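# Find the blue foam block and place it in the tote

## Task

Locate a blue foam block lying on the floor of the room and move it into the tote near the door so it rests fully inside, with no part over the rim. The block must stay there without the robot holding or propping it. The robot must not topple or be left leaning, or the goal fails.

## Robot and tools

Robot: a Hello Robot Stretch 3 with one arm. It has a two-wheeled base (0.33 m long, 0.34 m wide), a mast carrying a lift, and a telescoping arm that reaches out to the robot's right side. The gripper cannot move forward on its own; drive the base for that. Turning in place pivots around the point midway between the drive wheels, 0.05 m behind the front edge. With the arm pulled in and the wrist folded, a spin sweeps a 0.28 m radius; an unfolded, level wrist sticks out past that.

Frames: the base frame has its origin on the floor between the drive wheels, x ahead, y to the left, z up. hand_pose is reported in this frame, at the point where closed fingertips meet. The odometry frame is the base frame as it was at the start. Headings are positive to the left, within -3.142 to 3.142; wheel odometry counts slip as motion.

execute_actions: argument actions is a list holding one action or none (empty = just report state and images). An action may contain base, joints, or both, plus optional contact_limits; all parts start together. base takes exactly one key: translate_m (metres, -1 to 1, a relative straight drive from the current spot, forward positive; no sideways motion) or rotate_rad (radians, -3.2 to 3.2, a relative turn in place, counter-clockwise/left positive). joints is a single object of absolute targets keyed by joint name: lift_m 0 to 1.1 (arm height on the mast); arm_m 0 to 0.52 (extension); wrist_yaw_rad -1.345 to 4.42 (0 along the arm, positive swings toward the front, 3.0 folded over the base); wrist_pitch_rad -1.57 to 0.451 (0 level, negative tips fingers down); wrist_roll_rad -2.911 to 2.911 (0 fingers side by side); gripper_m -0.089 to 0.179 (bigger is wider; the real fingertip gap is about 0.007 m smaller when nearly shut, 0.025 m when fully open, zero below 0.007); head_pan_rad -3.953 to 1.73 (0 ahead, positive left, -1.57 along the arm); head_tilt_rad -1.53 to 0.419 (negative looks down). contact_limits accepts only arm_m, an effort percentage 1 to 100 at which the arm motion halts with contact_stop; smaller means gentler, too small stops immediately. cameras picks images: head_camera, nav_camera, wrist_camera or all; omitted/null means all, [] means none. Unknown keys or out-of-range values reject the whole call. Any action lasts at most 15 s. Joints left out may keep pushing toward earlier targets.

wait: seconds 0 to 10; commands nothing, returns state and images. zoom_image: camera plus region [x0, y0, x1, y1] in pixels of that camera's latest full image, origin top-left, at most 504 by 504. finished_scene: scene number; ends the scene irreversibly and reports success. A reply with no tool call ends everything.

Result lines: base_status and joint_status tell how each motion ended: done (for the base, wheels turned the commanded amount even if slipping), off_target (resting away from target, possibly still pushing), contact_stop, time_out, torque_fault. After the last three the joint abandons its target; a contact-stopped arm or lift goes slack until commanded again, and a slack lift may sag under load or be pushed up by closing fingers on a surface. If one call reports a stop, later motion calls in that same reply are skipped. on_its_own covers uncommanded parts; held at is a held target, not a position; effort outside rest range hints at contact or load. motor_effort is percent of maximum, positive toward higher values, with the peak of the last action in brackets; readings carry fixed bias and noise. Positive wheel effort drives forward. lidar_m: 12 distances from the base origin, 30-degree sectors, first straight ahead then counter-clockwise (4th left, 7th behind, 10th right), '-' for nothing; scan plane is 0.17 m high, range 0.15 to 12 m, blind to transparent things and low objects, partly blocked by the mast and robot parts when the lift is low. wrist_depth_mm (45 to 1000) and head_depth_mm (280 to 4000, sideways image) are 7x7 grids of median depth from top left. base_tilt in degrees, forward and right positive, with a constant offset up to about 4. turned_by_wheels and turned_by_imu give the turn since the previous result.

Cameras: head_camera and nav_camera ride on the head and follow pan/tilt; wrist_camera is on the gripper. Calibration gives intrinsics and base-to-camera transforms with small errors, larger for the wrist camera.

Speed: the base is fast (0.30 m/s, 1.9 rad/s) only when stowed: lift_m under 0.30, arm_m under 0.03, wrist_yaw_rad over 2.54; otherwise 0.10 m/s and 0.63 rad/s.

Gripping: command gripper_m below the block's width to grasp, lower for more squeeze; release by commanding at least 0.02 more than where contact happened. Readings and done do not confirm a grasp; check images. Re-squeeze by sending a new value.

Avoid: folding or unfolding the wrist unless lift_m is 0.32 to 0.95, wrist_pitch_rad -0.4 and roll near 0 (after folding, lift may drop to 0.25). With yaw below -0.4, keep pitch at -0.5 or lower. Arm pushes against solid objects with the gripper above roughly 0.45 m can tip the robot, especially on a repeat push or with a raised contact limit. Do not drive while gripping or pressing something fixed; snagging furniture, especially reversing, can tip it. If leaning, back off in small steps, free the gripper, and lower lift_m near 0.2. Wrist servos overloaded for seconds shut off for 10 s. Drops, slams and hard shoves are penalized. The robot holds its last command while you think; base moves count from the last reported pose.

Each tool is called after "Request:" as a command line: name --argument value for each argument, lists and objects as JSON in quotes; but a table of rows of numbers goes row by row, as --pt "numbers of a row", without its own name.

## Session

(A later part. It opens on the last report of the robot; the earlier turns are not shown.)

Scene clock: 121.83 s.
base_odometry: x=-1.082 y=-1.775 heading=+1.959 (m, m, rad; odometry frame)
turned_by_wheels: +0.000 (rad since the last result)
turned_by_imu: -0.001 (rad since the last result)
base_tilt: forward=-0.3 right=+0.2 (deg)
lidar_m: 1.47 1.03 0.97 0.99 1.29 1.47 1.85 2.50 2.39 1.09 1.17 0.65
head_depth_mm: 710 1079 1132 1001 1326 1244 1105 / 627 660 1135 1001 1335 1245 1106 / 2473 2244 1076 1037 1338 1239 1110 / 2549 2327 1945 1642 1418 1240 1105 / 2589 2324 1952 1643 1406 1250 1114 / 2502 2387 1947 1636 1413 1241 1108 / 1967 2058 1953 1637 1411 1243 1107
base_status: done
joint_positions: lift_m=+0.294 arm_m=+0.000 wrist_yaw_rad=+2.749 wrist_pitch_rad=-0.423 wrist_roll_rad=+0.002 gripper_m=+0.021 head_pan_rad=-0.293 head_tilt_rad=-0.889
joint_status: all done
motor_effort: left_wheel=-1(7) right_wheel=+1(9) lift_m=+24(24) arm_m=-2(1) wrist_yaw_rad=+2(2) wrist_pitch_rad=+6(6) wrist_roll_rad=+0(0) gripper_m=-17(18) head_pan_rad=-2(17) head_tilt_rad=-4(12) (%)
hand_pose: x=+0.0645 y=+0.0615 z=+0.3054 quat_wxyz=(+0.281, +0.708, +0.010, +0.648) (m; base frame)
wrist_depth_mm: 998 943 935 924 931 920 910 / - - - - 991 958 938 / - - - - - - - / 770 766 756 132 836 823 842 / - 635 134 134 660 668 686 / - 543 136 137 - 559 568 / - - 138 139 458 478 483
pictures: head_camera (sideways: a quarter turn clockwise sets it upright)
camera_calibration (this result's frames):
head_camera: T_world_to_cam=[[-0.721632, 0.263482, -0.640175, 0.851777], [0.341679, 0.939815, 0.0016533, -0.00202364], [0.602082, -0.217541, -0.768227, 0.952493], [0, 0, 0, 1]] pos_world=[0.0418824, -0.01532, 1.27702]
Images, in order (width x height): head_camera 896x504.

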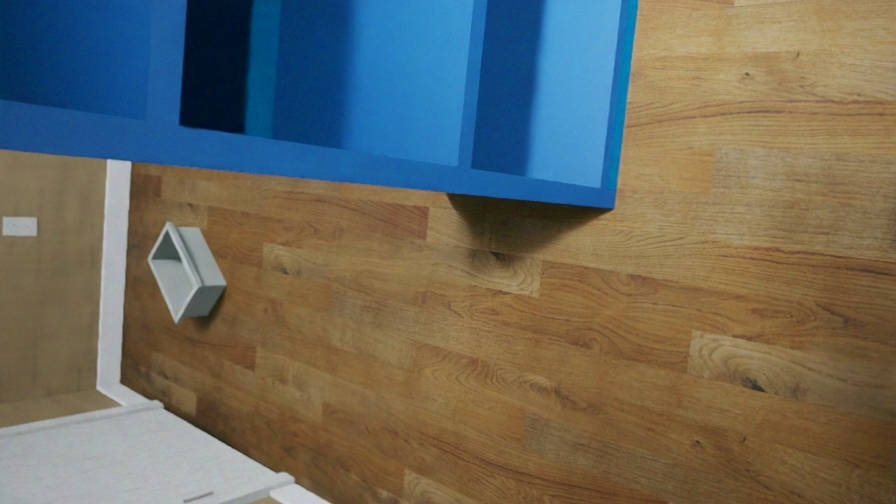

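Request:
execute_actions --actions '[{"base":{"translate_m":1.0},"joints":{"head_pan_rad":-0.5,"head_tilt_rad":-0.8}}]' --cameras '["head_camera"]'

Scene clock: 128.93 s.
base_odometry: x=-1.461 y=-0.849 heading=+1.959 (m, m, rad; odometry frame)
turned_by_wheels: +0.000 (rad since the last result)
turned_by_imu: -0.001 (rad since the last result)
base_tilt: forward=-0.4 right=+0.1 (deg)
lidar_m: 0.80 0.56 0.52 0.54 0.70 1.65 2.84 0.47 0.44 0.45 2.06 1.95
head_depth_mm: 1716 1964 2155 1770 1476 1283 1124 / 1703 1950 2145 1770 1485 1277 1125 / 1697 1927 2107 1766 1487 1287 1127 / 1687 1936 2110 1727 1493 1288 1133 / 1663 1903 2103 1719 1488 1286 1129 / 1649 1903 2110 1767 1496 1291 1132 / 1646 1810 1778 1684 1474 1287 1129
base_status: done
joint_positions: lift_m=+0.294 arm_m=+0.000 wrist_yaw_rad=+2.749 wrist_pitch_rad=-0.422 wrist_roll_rad=+0.002 gripper_m=+0.021 head_pan_rad=-0.493 head_tilt_rad=-0.803
joint_status: all done
motor_effort: left_wheel=-1(7) right_wheel=+1(9) lift_m=+24(23) arm_m=-2(2) wrist_yaw_rad=+1(1) wrist_pitch_rad=+6(6) wrist_roll_rad=+0(0) gripper_m=-18(18) head_pan_rad=-3(16) head_tilt_rad=+0(9) (%)
hand_pose: x=+0.0645 y=+0.0615 z=+0.3054 quat_wxyz=(+0.281, +0.708, +0.010, +0.648) (m; base frame)
wrist_depth_mm: 531 533 523 519 511 506 485 / 583 570 562 562 545 540 524 / 623 629 607 597 585 570 577 / 681 653 653 132 627 627 628 / - 644 134 134 671 639 646 / - 535 136 136 - 554 567 / - - 139 139 459 477 483
pictures: head_camera (sideways: a quarter turn clockwise sets it upright)
camera_calibration (this result's frames):
head_camera: T_world_to_cam=[[-0.603483, 0.373971, -0.70424, 0.934537], [0.521283, 0.85336, 0.0064554, -0.0093715], [0.603384, -0.363212, -0.709933, 0.876676], [0, 0, 0, 1]] pos_world=[0.0398911, -0.0230732, 1.28058]
Images, in order (width x height): head_camera 896x504.

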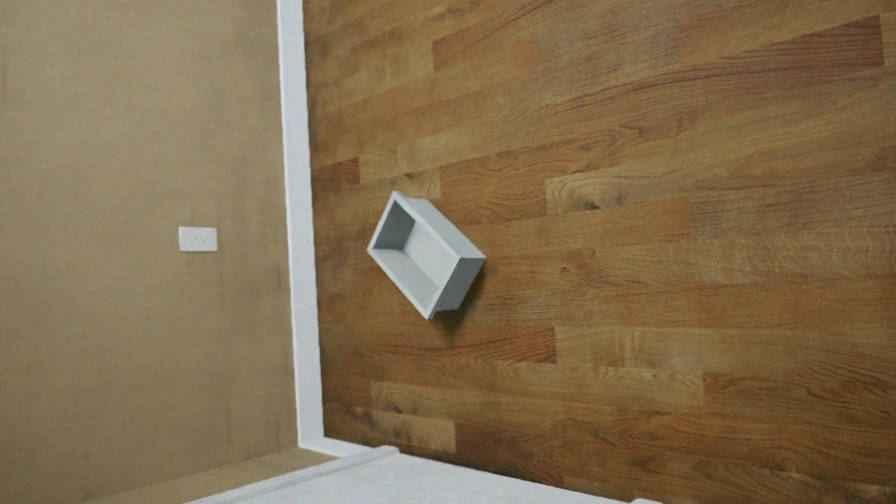

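Request:
execute_actions --actions '[{"base":{"rotate_rad":-0.519},"joints":{"head_pan_rad":0.0,"head_tilt_rad":-1.2}}]' --cameras '[]'

Request:
execute_actions --actions '[{"base":{"translate_m":0.86},"joints":{"wrist_yaw_rad":2.6}}]' --cameras '["head_camera"]'

Scene clock: 138.07 s.
base_odometry: x=-1.461 y=-0.849 heading=+1.440 (m, m, rad; odometry frame)
turned_by_wheels: -0.519 (rad since the last result)
turned_by_imu: -0.518 (rad since the last result)
base_tilt: forward=-0.3 right=+0.2 (deg)
lidar_m: 1.95 0.79 0.55 0.53 0.54 0.70 1.69 2.85 0.47 0.44 0.45 2.06
head_depth_mm: 1790 1627 1488 1361 1269 1162 1099 / 1805 1618 1472 1360 1263 1195 1098 / 1796 1623 1480 1359 1262 1197 - / 1791 1600 1475 1353 1257 1192 - / 1785 1579 1470 1363 1263 1167 - / 1781 1611 1473 1355 1254 1173 - / 1782 1621 1478 1359 1256 1167 1105
base_status: done
joint_positions: lift_m=+0.294 arm_m=+0.000 wrist_yaw_rad=+2.749 wrist_pitch_rad=-0.422 wrist_roll_rad=+0.002 gripper_m=+0.021 head_pan_rad=-0.007 head_tilt_rad=-1.185
joint_status: all done
motor_effort: left_wheel=+2(9) right_wheel=-2(9) lift_m=+24(23) arm_m=-3(2) wrist_yaw_rad=+2(1) wrist_pitch_rad=+6(6) wrist_roll_rad=+0(0) gripper_m=-17(18) head_pan_rad=+3(26) head_tilt_rad=-6(24) (%)
hand_pose: x=+0.0645 y=+0.0615 z=+0.3054 quat_wxyz=(+0.281, +0.708, +0.010, +0.648) (m; base frame)
wrist_depth_mm: 436 474 529 579 673 749 877 / 466 506 567 628 729 815 - / 502 540 607 679 815 921 - / 536 580 628 132 795 830 853 / - 596 134 133 659 663 689 / - 542 135 136 - 556 566 / - - 138 139 455 481 483
pictures: none
No camera images: the call's "cameras" was empty. Leave "cameras" out to get every camera's image.

Scene clock: 142.70 s.
base_odometry: x=-1.349 y=+0.004 heading=+1.440 (m, m, rad; odometry frame)
turned_by_wheels: +0.000 (rad since the last result)
turned_by_imu: -0.001 (rad since the last result)
base_tilt: forward=-0.3 right=+0.1 (deg)
lidar_m: 1.09 0.85 0.59 0.55 0.56 0.77 1.85 0.77 0.88 2.09 1.64 1.15
head_depth_mm: 1171 1478 1488 1362 1263 1173 1101 / 1157 1452 1488 1358 1257 1199 1103 / 1142 1427 1483 1343 1263 1197 - / 1129 1408 1478 1329 1244 1183 - / 1116 1380 1469 1347 1248 1168 - / 1101 1368 1463 1360 1259 1171 - / 1089 1341 1468 1358 1255 1172 1102
base_status: done
joint_positions: lift_m=+0.294 arm_m=+0.000 wrist_yaw_rad=+2.602 wrist_pitch_rad=-0.422 wrist_roll_rad=+0.002 gripper_m=+0.021 head_pan_rad=-0.007 head_tilt_rad=-1.186
joint_status: all done
motor_effort: left_wheel=+1(9) right_wheel=-3(5) lift_m=+24(24) arm_m=-2(2) wrist_yaw_rad=-2(3) wrist_pitch_rad=+6(6) wrist_roll_rad=+0(0) gripper_m=-18(17) head_pan_rad=+3(3) head_tilt_rad=-5(5) (%)
hand_pose: x=+0.0938 y=+0.0467 z=+0.3054 quat_wxyz=(+0.328, +0.706, -0.042, +0.626) (m; base frame)
wrist_depth_mm: 456 506 580 688 820 975 821 / 490 556 618 740 926 - 844 / 505 581 674 813 993 - 884 / 546 622 689 133 813 851 834 / 577 623 134 134 656 491 685 / 516 532 135 136 - 494 503 / 451 463 139 139 462 458 476
pictures: head_camera (sideways: a quarter turn clockwise sets it upright)
camera_calibration (this result's frames):
head_camera: T_world_to_cam=[[-0.920332, 0.0499684, -0.387933, 0.524398], [0.0603605, 0.998069, -0.0146411, 0.0209033], [0.386452, -0.0368905, -0.921571, 1.15312], [0, 0, 0, 1]] pos_world=[0.0357341, -0.00452731, 1.26642]
Images, in order (width x height): head_camera 896x504.

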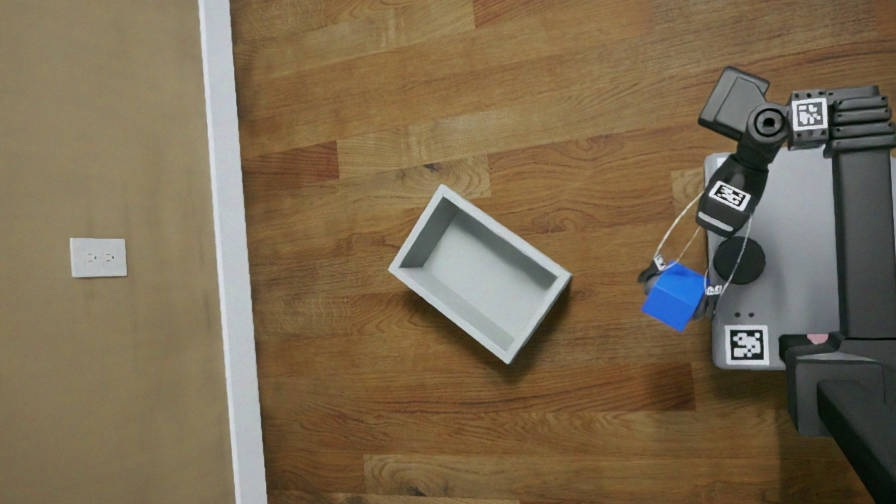

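Request:
execute_actions --actions '[{"base":{"rotate_rad":1.676},"joints":{"head_pan_rad":-1.57,"lift_m":0.33,"arm_m":0.312,"wrist_yaw_rad":0.84,"wrist_pitch_rad":-0.7}}]' --cameras '[]'

Request:
execute_actions --actions '[{"joints":{"lift_m":0.30,"wrist_pitch_rad":-1.57}}]' --cameras '["head_camera","wrist_camera"]'

Scene clock: 151.33 s.
base_odometry: x=-1.349 y=+0.004 heading=+3.116 (m, m, rad; odometry frame)
turned_by_wheels: +1.676 (rad since the last result)
turned_by_imu: +1.677 (rad since the last result)
base_tilt: forward=-0.4 right=+0.2 (deg)
lidar_m: 0.55 0.61 0.86 2.71 0.85 0.97 2.91 1.48 1.11 1.08 0.76 0.57
head_depth_mm: 1123 1396 1485 1367 1261 1179 - / 1125 1399 1485 1358 1265 1193 - / 1129 1401 1495 1336 1270 - - / 1126 1410 1493 1318 1260 - - / 1132 1413 1469 1339 1261 1169 1094 / 1130 1416 1468 1357 1257 1169 1093 / 1132 1421 1470 1364 1259 1174 1096
base_status: done
joint_positions: lift_m=+0.330 arm_m=+0.312 wrist_yaw_rad=+0.840 wrist_pitch_rad=-0.710 wrist_roll_rad=+0.002 gripper_m=+0.021 head_pan_rad=-1.563 head_tilt_rad=-1.186
joint_status: all done
motor_effort: left_wheel=-2(8) right_wheel=+1(9) lift_m=+24(24) arm_m=+3(2) wrist_yaw_rad=+0(2) wrist_pitch_rad=+3(5) wrist_roll_rad=+0(0) gripper_m=-18(18) head_pan_rad=-3(35) head_tilt_rad=-6(6) (%)
hand_pose: x=+0.1115 y=-0.5760 z=+0.2831 quat_wxyz=(+0.705, +0.495, -0.506, +0.045) (m; base frame)
wrist_depth_mm: 377 433 504 647 652 540 444 / 409 474 556 719 719 567 471 / 442 519 621 665 662 587 491 / 483 548 561 132 570 580 528 / 490 493 134 133 501 521 514 / 436 440 136 136 - 463 468 / 397 401 391 139 407 415 421
pictures: none
No camera images: the call's "cameras" was empty. Leave "cameras" out to get every camera's image.

Scene clock: 152.60 s.
base_odometry: x=-1.349 y=+0.004 heading=+3.116 (m, m, rad; odometry frame)
turned_by_wheels: +0.000 (rad since the last result)
turned_by_imu: +0.000 (rad since the last result)
base_tilt: forward=-0.3 right=+0.1 (deg)
lidar_m: 0.55 0.60 0.86 2.70 0.85 0.98 2.91 1.48 1.11 0.40 0.76 0.57
head_depth_mm: 1123 1395 1475 1359 1261 1173 - / 1123 1404 1478 1362 1263 1194 - / 1126 1398 1496 1339 1269 - - / 1129 1404 1486 1311 1255 - - / 1128 1411 1481 1355 1254 1175 1096 / 1135 1418 1474 1357 1258 1169 1094 / 1133 1409 1476 1359 1260 1172 1094
base_status: not commanded
joint_positions: lift_m=+0.300 arm_m=+0.312 wrist_yaw_rad=+0.840 wrist_pitch_rad=-1.562 wrist_roll_rad=+0.002 gripper_m=+0.021 head_pan_rad=-1.563 head_tilt_rad=-1.186
joint_status: all done
motor_effort: left_wheel=-2(2) right_wheel=+1(1) lift_m=+16(22) arm_m=+2(2) wrist_yaw_rad=+0(0) wrist_pitch_rad=-2(3) wrist_roll_rad=+0(0) gripper_m=-18(18) head_pan_rad=-2(2) head_tilt_rad=-5(5) (%)
hand_pose: x=-0.0379 y=-0.4423 z=+0.1825 quat_wxyz=(+0.661, +0.659, -0.256, -0.251) (m; base frame)
wrist_depth_mm: 314 318 319 319 322 324 325 / 320 207 217 210 220 213 331 / 328 240 326 328 326 254 336 / 331 242 332 132 335 263 344 / 340 246 134 134 343 258 349 / 346 233 136 136 - 255 359 / 348 229 229 139 238 243 365
pictures: head_camera (sideways: a quarter turn clockwise sets it upright), wrist_camera
camera_calibration (this result's frames):
head_camera: T_world_to_cam=[[0.0366761, 0.920959, -0.38793, 0.518557], [0.998837, -0.0459447, -0.0146412, 0.0151788], [-0.0313073, -0.386942, -0.921573, 1.15567], [0, 0, 0, 1]] pos_world=[0.00200102, -0.0296962, 1.26642]
wrist_camera: T_world_to_cam=[[-0.646588, -0.762649, 0.0170168, -0.372021], [-0.755665, 0.6434, 0.122503, 0.272535], [-0.104375, 0.06635, -0.992322, 0.36797], [0, 0, 0, 1]] pos_world=[0.00380804, -0.483485, 0.338089]
Images, in order (width x height): head_camera 896x504, wrist_camera 644x364.

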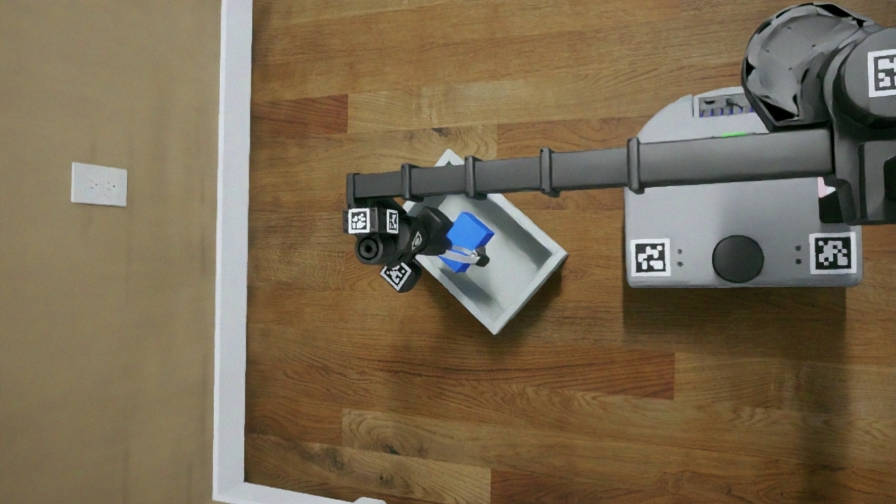

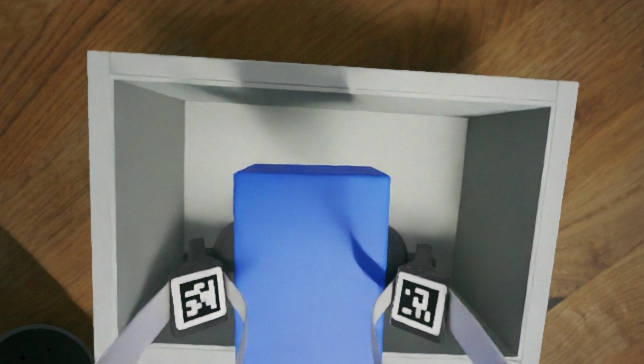

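Request:
execute_actions --actions '[{"joints":{"lift_m":0.146,"arm_m":0.325}}]' --cameras '[]'

Request:
execute_actions --actions '[{"joints":{"gripper_m":0.11}}]' --cameras '["wrist_camera"]'

Request:
execute_actions --actions '[{"joints":{"lift_m":0.28}}]' --cameras '["wrist_camera","head_camera"]'

Scene clock: 164.43 s.
base_odometry: x=-1.349 y=+0.004 heading=+3.116 (m, m, rad; odometry frame)
turned_by_wheels: +0.000 (rad since the last result)
turned_by_imu: +0.000 (rad since the last result)
base_tilt: forward=-0.3 right=+0.2 (deg)
lidar_m: 0.55 0.61 0.86 2.71 0.85 0.97 2.90 1.48 1.11 1.09 0.76 0.57
head_depth_mm: 1121 1399 1482 1361 1266 1179 1083 / 1125 1398 1479 1359 1257 1193 - / 1122 1399 1475 1347 1269 - - / 1131 1415 1481 1311 1261 - - / 1128 1404 1481 1362 1258 1175 1100 / 1130 1411 1475 1363 1256 1173 1088 / 1129 1413 1465 1355 1262 1170 1092
base_status: not commanded
joint_positions: lift_m=+0.146 arm_m=+0.325 wrist_yaw_rad=+0.840 wrist_pitch_rad=-1.563 wrist_roll_rad=+0.002 gripper_m=+0.021 head_pan_rad=-1.563 head_tilt_rad=-1.186
joint_status: all done
motor_effort: left_wheel=-2(2) right_wheel=+1(1) lift_m=+16(16) arm_m=+3(3) wrist_yaw_rad=+0(0) wrist_pitch_rad=-2(2) wrist_roll_rad=+0(0) gripper_m=-18(18) head_pan_rad=-2(2) head_tilt_rad=-5(5) (%)
hand_pose: x=-0.0381 y=-0.4551 z=+0.0285 quat_wxyz=(+0.661, +0.659, -0.255, -0.251) (m; base frame)
wrist_depth_mm: - 69 66 62 60 60 60 / 152 138 126 116 106 98 91 / 173 174 176 177 177 179 160 / 177 178 176 132 180 183 166 / 179 181 134 133 183 185 164 / 183 184 136 136 - 188 162 / 186 187 190 139 192 193 160
pictures: none
No camera images: the call's "cameras" was empty. Leave "cameras" out to get every camera's image.

Scene clock: 165.83 s.
base_odometry: x=-1.349 y=+0.004 heading=+3.116 (m, m, rad; odometry frame)
turned_by_wheels: +0.000 (rad since the last result)
turned_by_imu: +0.000 (rad since the last result)
base_tilt: forward=-0.3 right=+0.2 (deg)
lidar_m: 0.55 0.61 0.86 2.70 0.85 0.98 2.90 1.48 1.11 1.09 0.75 0.57
head_depth_mm: 1120 1390 1476 1357 1262 1175 1091 / 1126 1396 1485 1365 1267 1195 - / 1123 1403 1479 1343 1272 - - / 1132 1400 1474 1313 1253 - - / 1127 1412 1480 1361 1264 1174 1093 / 1135 1418 1469 1344 1260 1168 1094 / 1128 1418 1475 1357 1258 1166 1092
base_status: not commanded
joint_positions: lift_m=+0.146 arm_m=+0.325 wrist_yaw_rad=+0.840 wrist_pitch_rad=-1.563 wrist_roll_rad=+0.002 gripper_m=+0.110 head_pan_rad=-1.563 head_tilt_rad=-1.186
joint_status: all done
motor_effort: left_wheel=-2(2) right_wheel=+1(1) lift_m=+16(16) arm_m=+2(2) wrist_yaw_rad=+0(0) wrist_pitch_rad=-2(2) wrist_roll_rad=+0(0) gripper_m=+0(81) head_pan_rad=-2(2) head_tilt_rad=-6(5) (%)
hand_pose: x=-0.0381 y=-0.4551 z=+0.0285 quat_wxyz=(+0.661, +0.659, -0.255, -0.251) (m; base frame)
wrist_depth_mm: - 69 65 62 60 59 60 / 153 138 127 116 106 98 91 / 172 175 176 177 178 180 160 / 176 177 178 135 180 184 166 / 179 180 180 137 184 186 163 / 183 - 163 140 188 189 162 / 184 189 187 142 191 194 160
pictures: wrist_camera
camera_calibration (this result's frames):
wrist_camera: T_world_to_cam=[[-0.646574, -0.762662, 0.0169839, -0.379308], [-0.755554, 0.643302, 0.123697, 0.299379], [-0.105265, 0.067147, -0.992175, 0.216324], [0, 0, 0, 1]] pos_world=[0.00371757, -0.496401, 0.184041]
Images, in order (width x height): wrist_camera 644x364.

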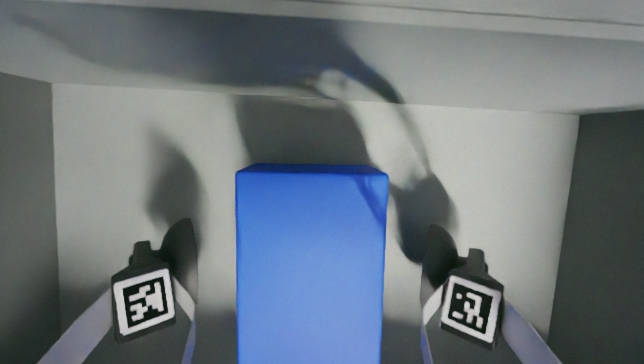

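Scene clock: 167.90 s.
base_odometry: x=-1.349 y=+0.004 heading=+3.116 (m, m, rad; odometry frame)
turned_by_wheels: +0.000 (rad since the last result)
turned_by_imu: +0.000 (rad since the last result)
base_tilt: forward=-0.3 right=+0.2 (deg)
lidar_m: 0.55 0.60 0.86 2.70 0.85 0.97 2.90 1.48 1.12 1.09 0.76 0.57
head_depth_mm: 1121 1389 1480 1358 1258 1180 1088 / 1126 1404 1474 1355 1260 1194 - / 1126 1407 1489 1342 1266 - - / 1130 1409 1501 1308 1259 - - / 1130 1403 1469 1360 1256 1168 1096 / 1133 1410 1476 1357 1263 1167 1098 / 1132 1407 1467 1352 1257 1168 1092
base_status: not commanded
joint_positions: lift_m=+0.280 arm_m=+0.325 wrist_yaw_rad=+0.840 wrist_pitch_rad=-1.563 wrist_roll_rad=+0.002 gripper_m=+0.110 head_pan_rad=-1.563 head_tilt_rad=-1.186
joint_status: all done
motor_effort: left_wheel=-2(2) right_wheel=+1(2) lift_m=+23(24) arm_m=+2(2) wrist_yaw_rad=+1(0) wrist_pitch_rad=-2(2) wrist_roll_rad=+0(0) gripper_m=+0(0) head_pan_rad=-2(2) head_tilt_rad=-5(6) (%)
hand_pose: x=-0.0381 y=-0.4551 z=+0.1621 quat_wxyz=(+0.661, +0.659, -0.255, -0.251) (m; base frame)
wrist_depth_mm: 295 299 300 301 303 303 308 / 187 188 189 191 304 309 308 / 198 256 307 309 312 231 316 / 200 263 312 269 317 246 322 / 203 248 320 275 320 241 329 / 205 - 324 323 327 221 340 / 327 233 254 260 265 233 340
pictures: head_camera (sideways: a quarter turn clockwise sets it upright), wrist_camera
camera_calibration (this result's frames):
head_camera: T_world_to_cam=[[0.036676, 0.920959, -0.38793, 0.518557], [0.998837, -0.0459446, -0.0146412, 0.0151788], [-0.0313073, -0.386942, -0.921573, 1.15567], [0, 0, 0, 1]] pos_world=[0.00200102, -0.0296962, 1.26642]
wrist_camera: T_world_to_cam=[[-0.646572, -0.762664, 0.0169807, -0.381577], [-0.755543, 0.643292, 0.123815, 0.282807], [-0.105353, 0.0672257, -0.99216, 0.348855], [0, 0, 0, 1]] pos_world=[0.00370864, -0.496394, 0.317584]
Images, in order (width x height): head_camera 896x504, wrist_camera 644x364.

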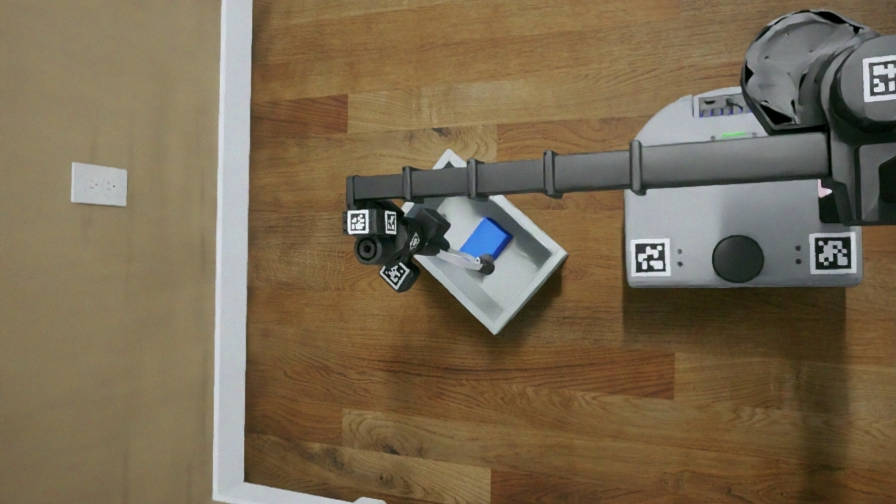

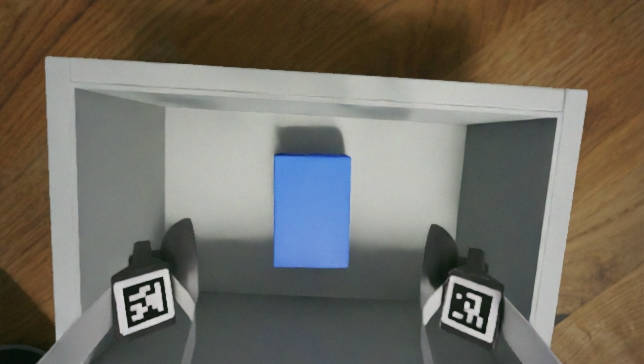

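Request:
finished_scene --scene 2

The scene is finished: the task was done.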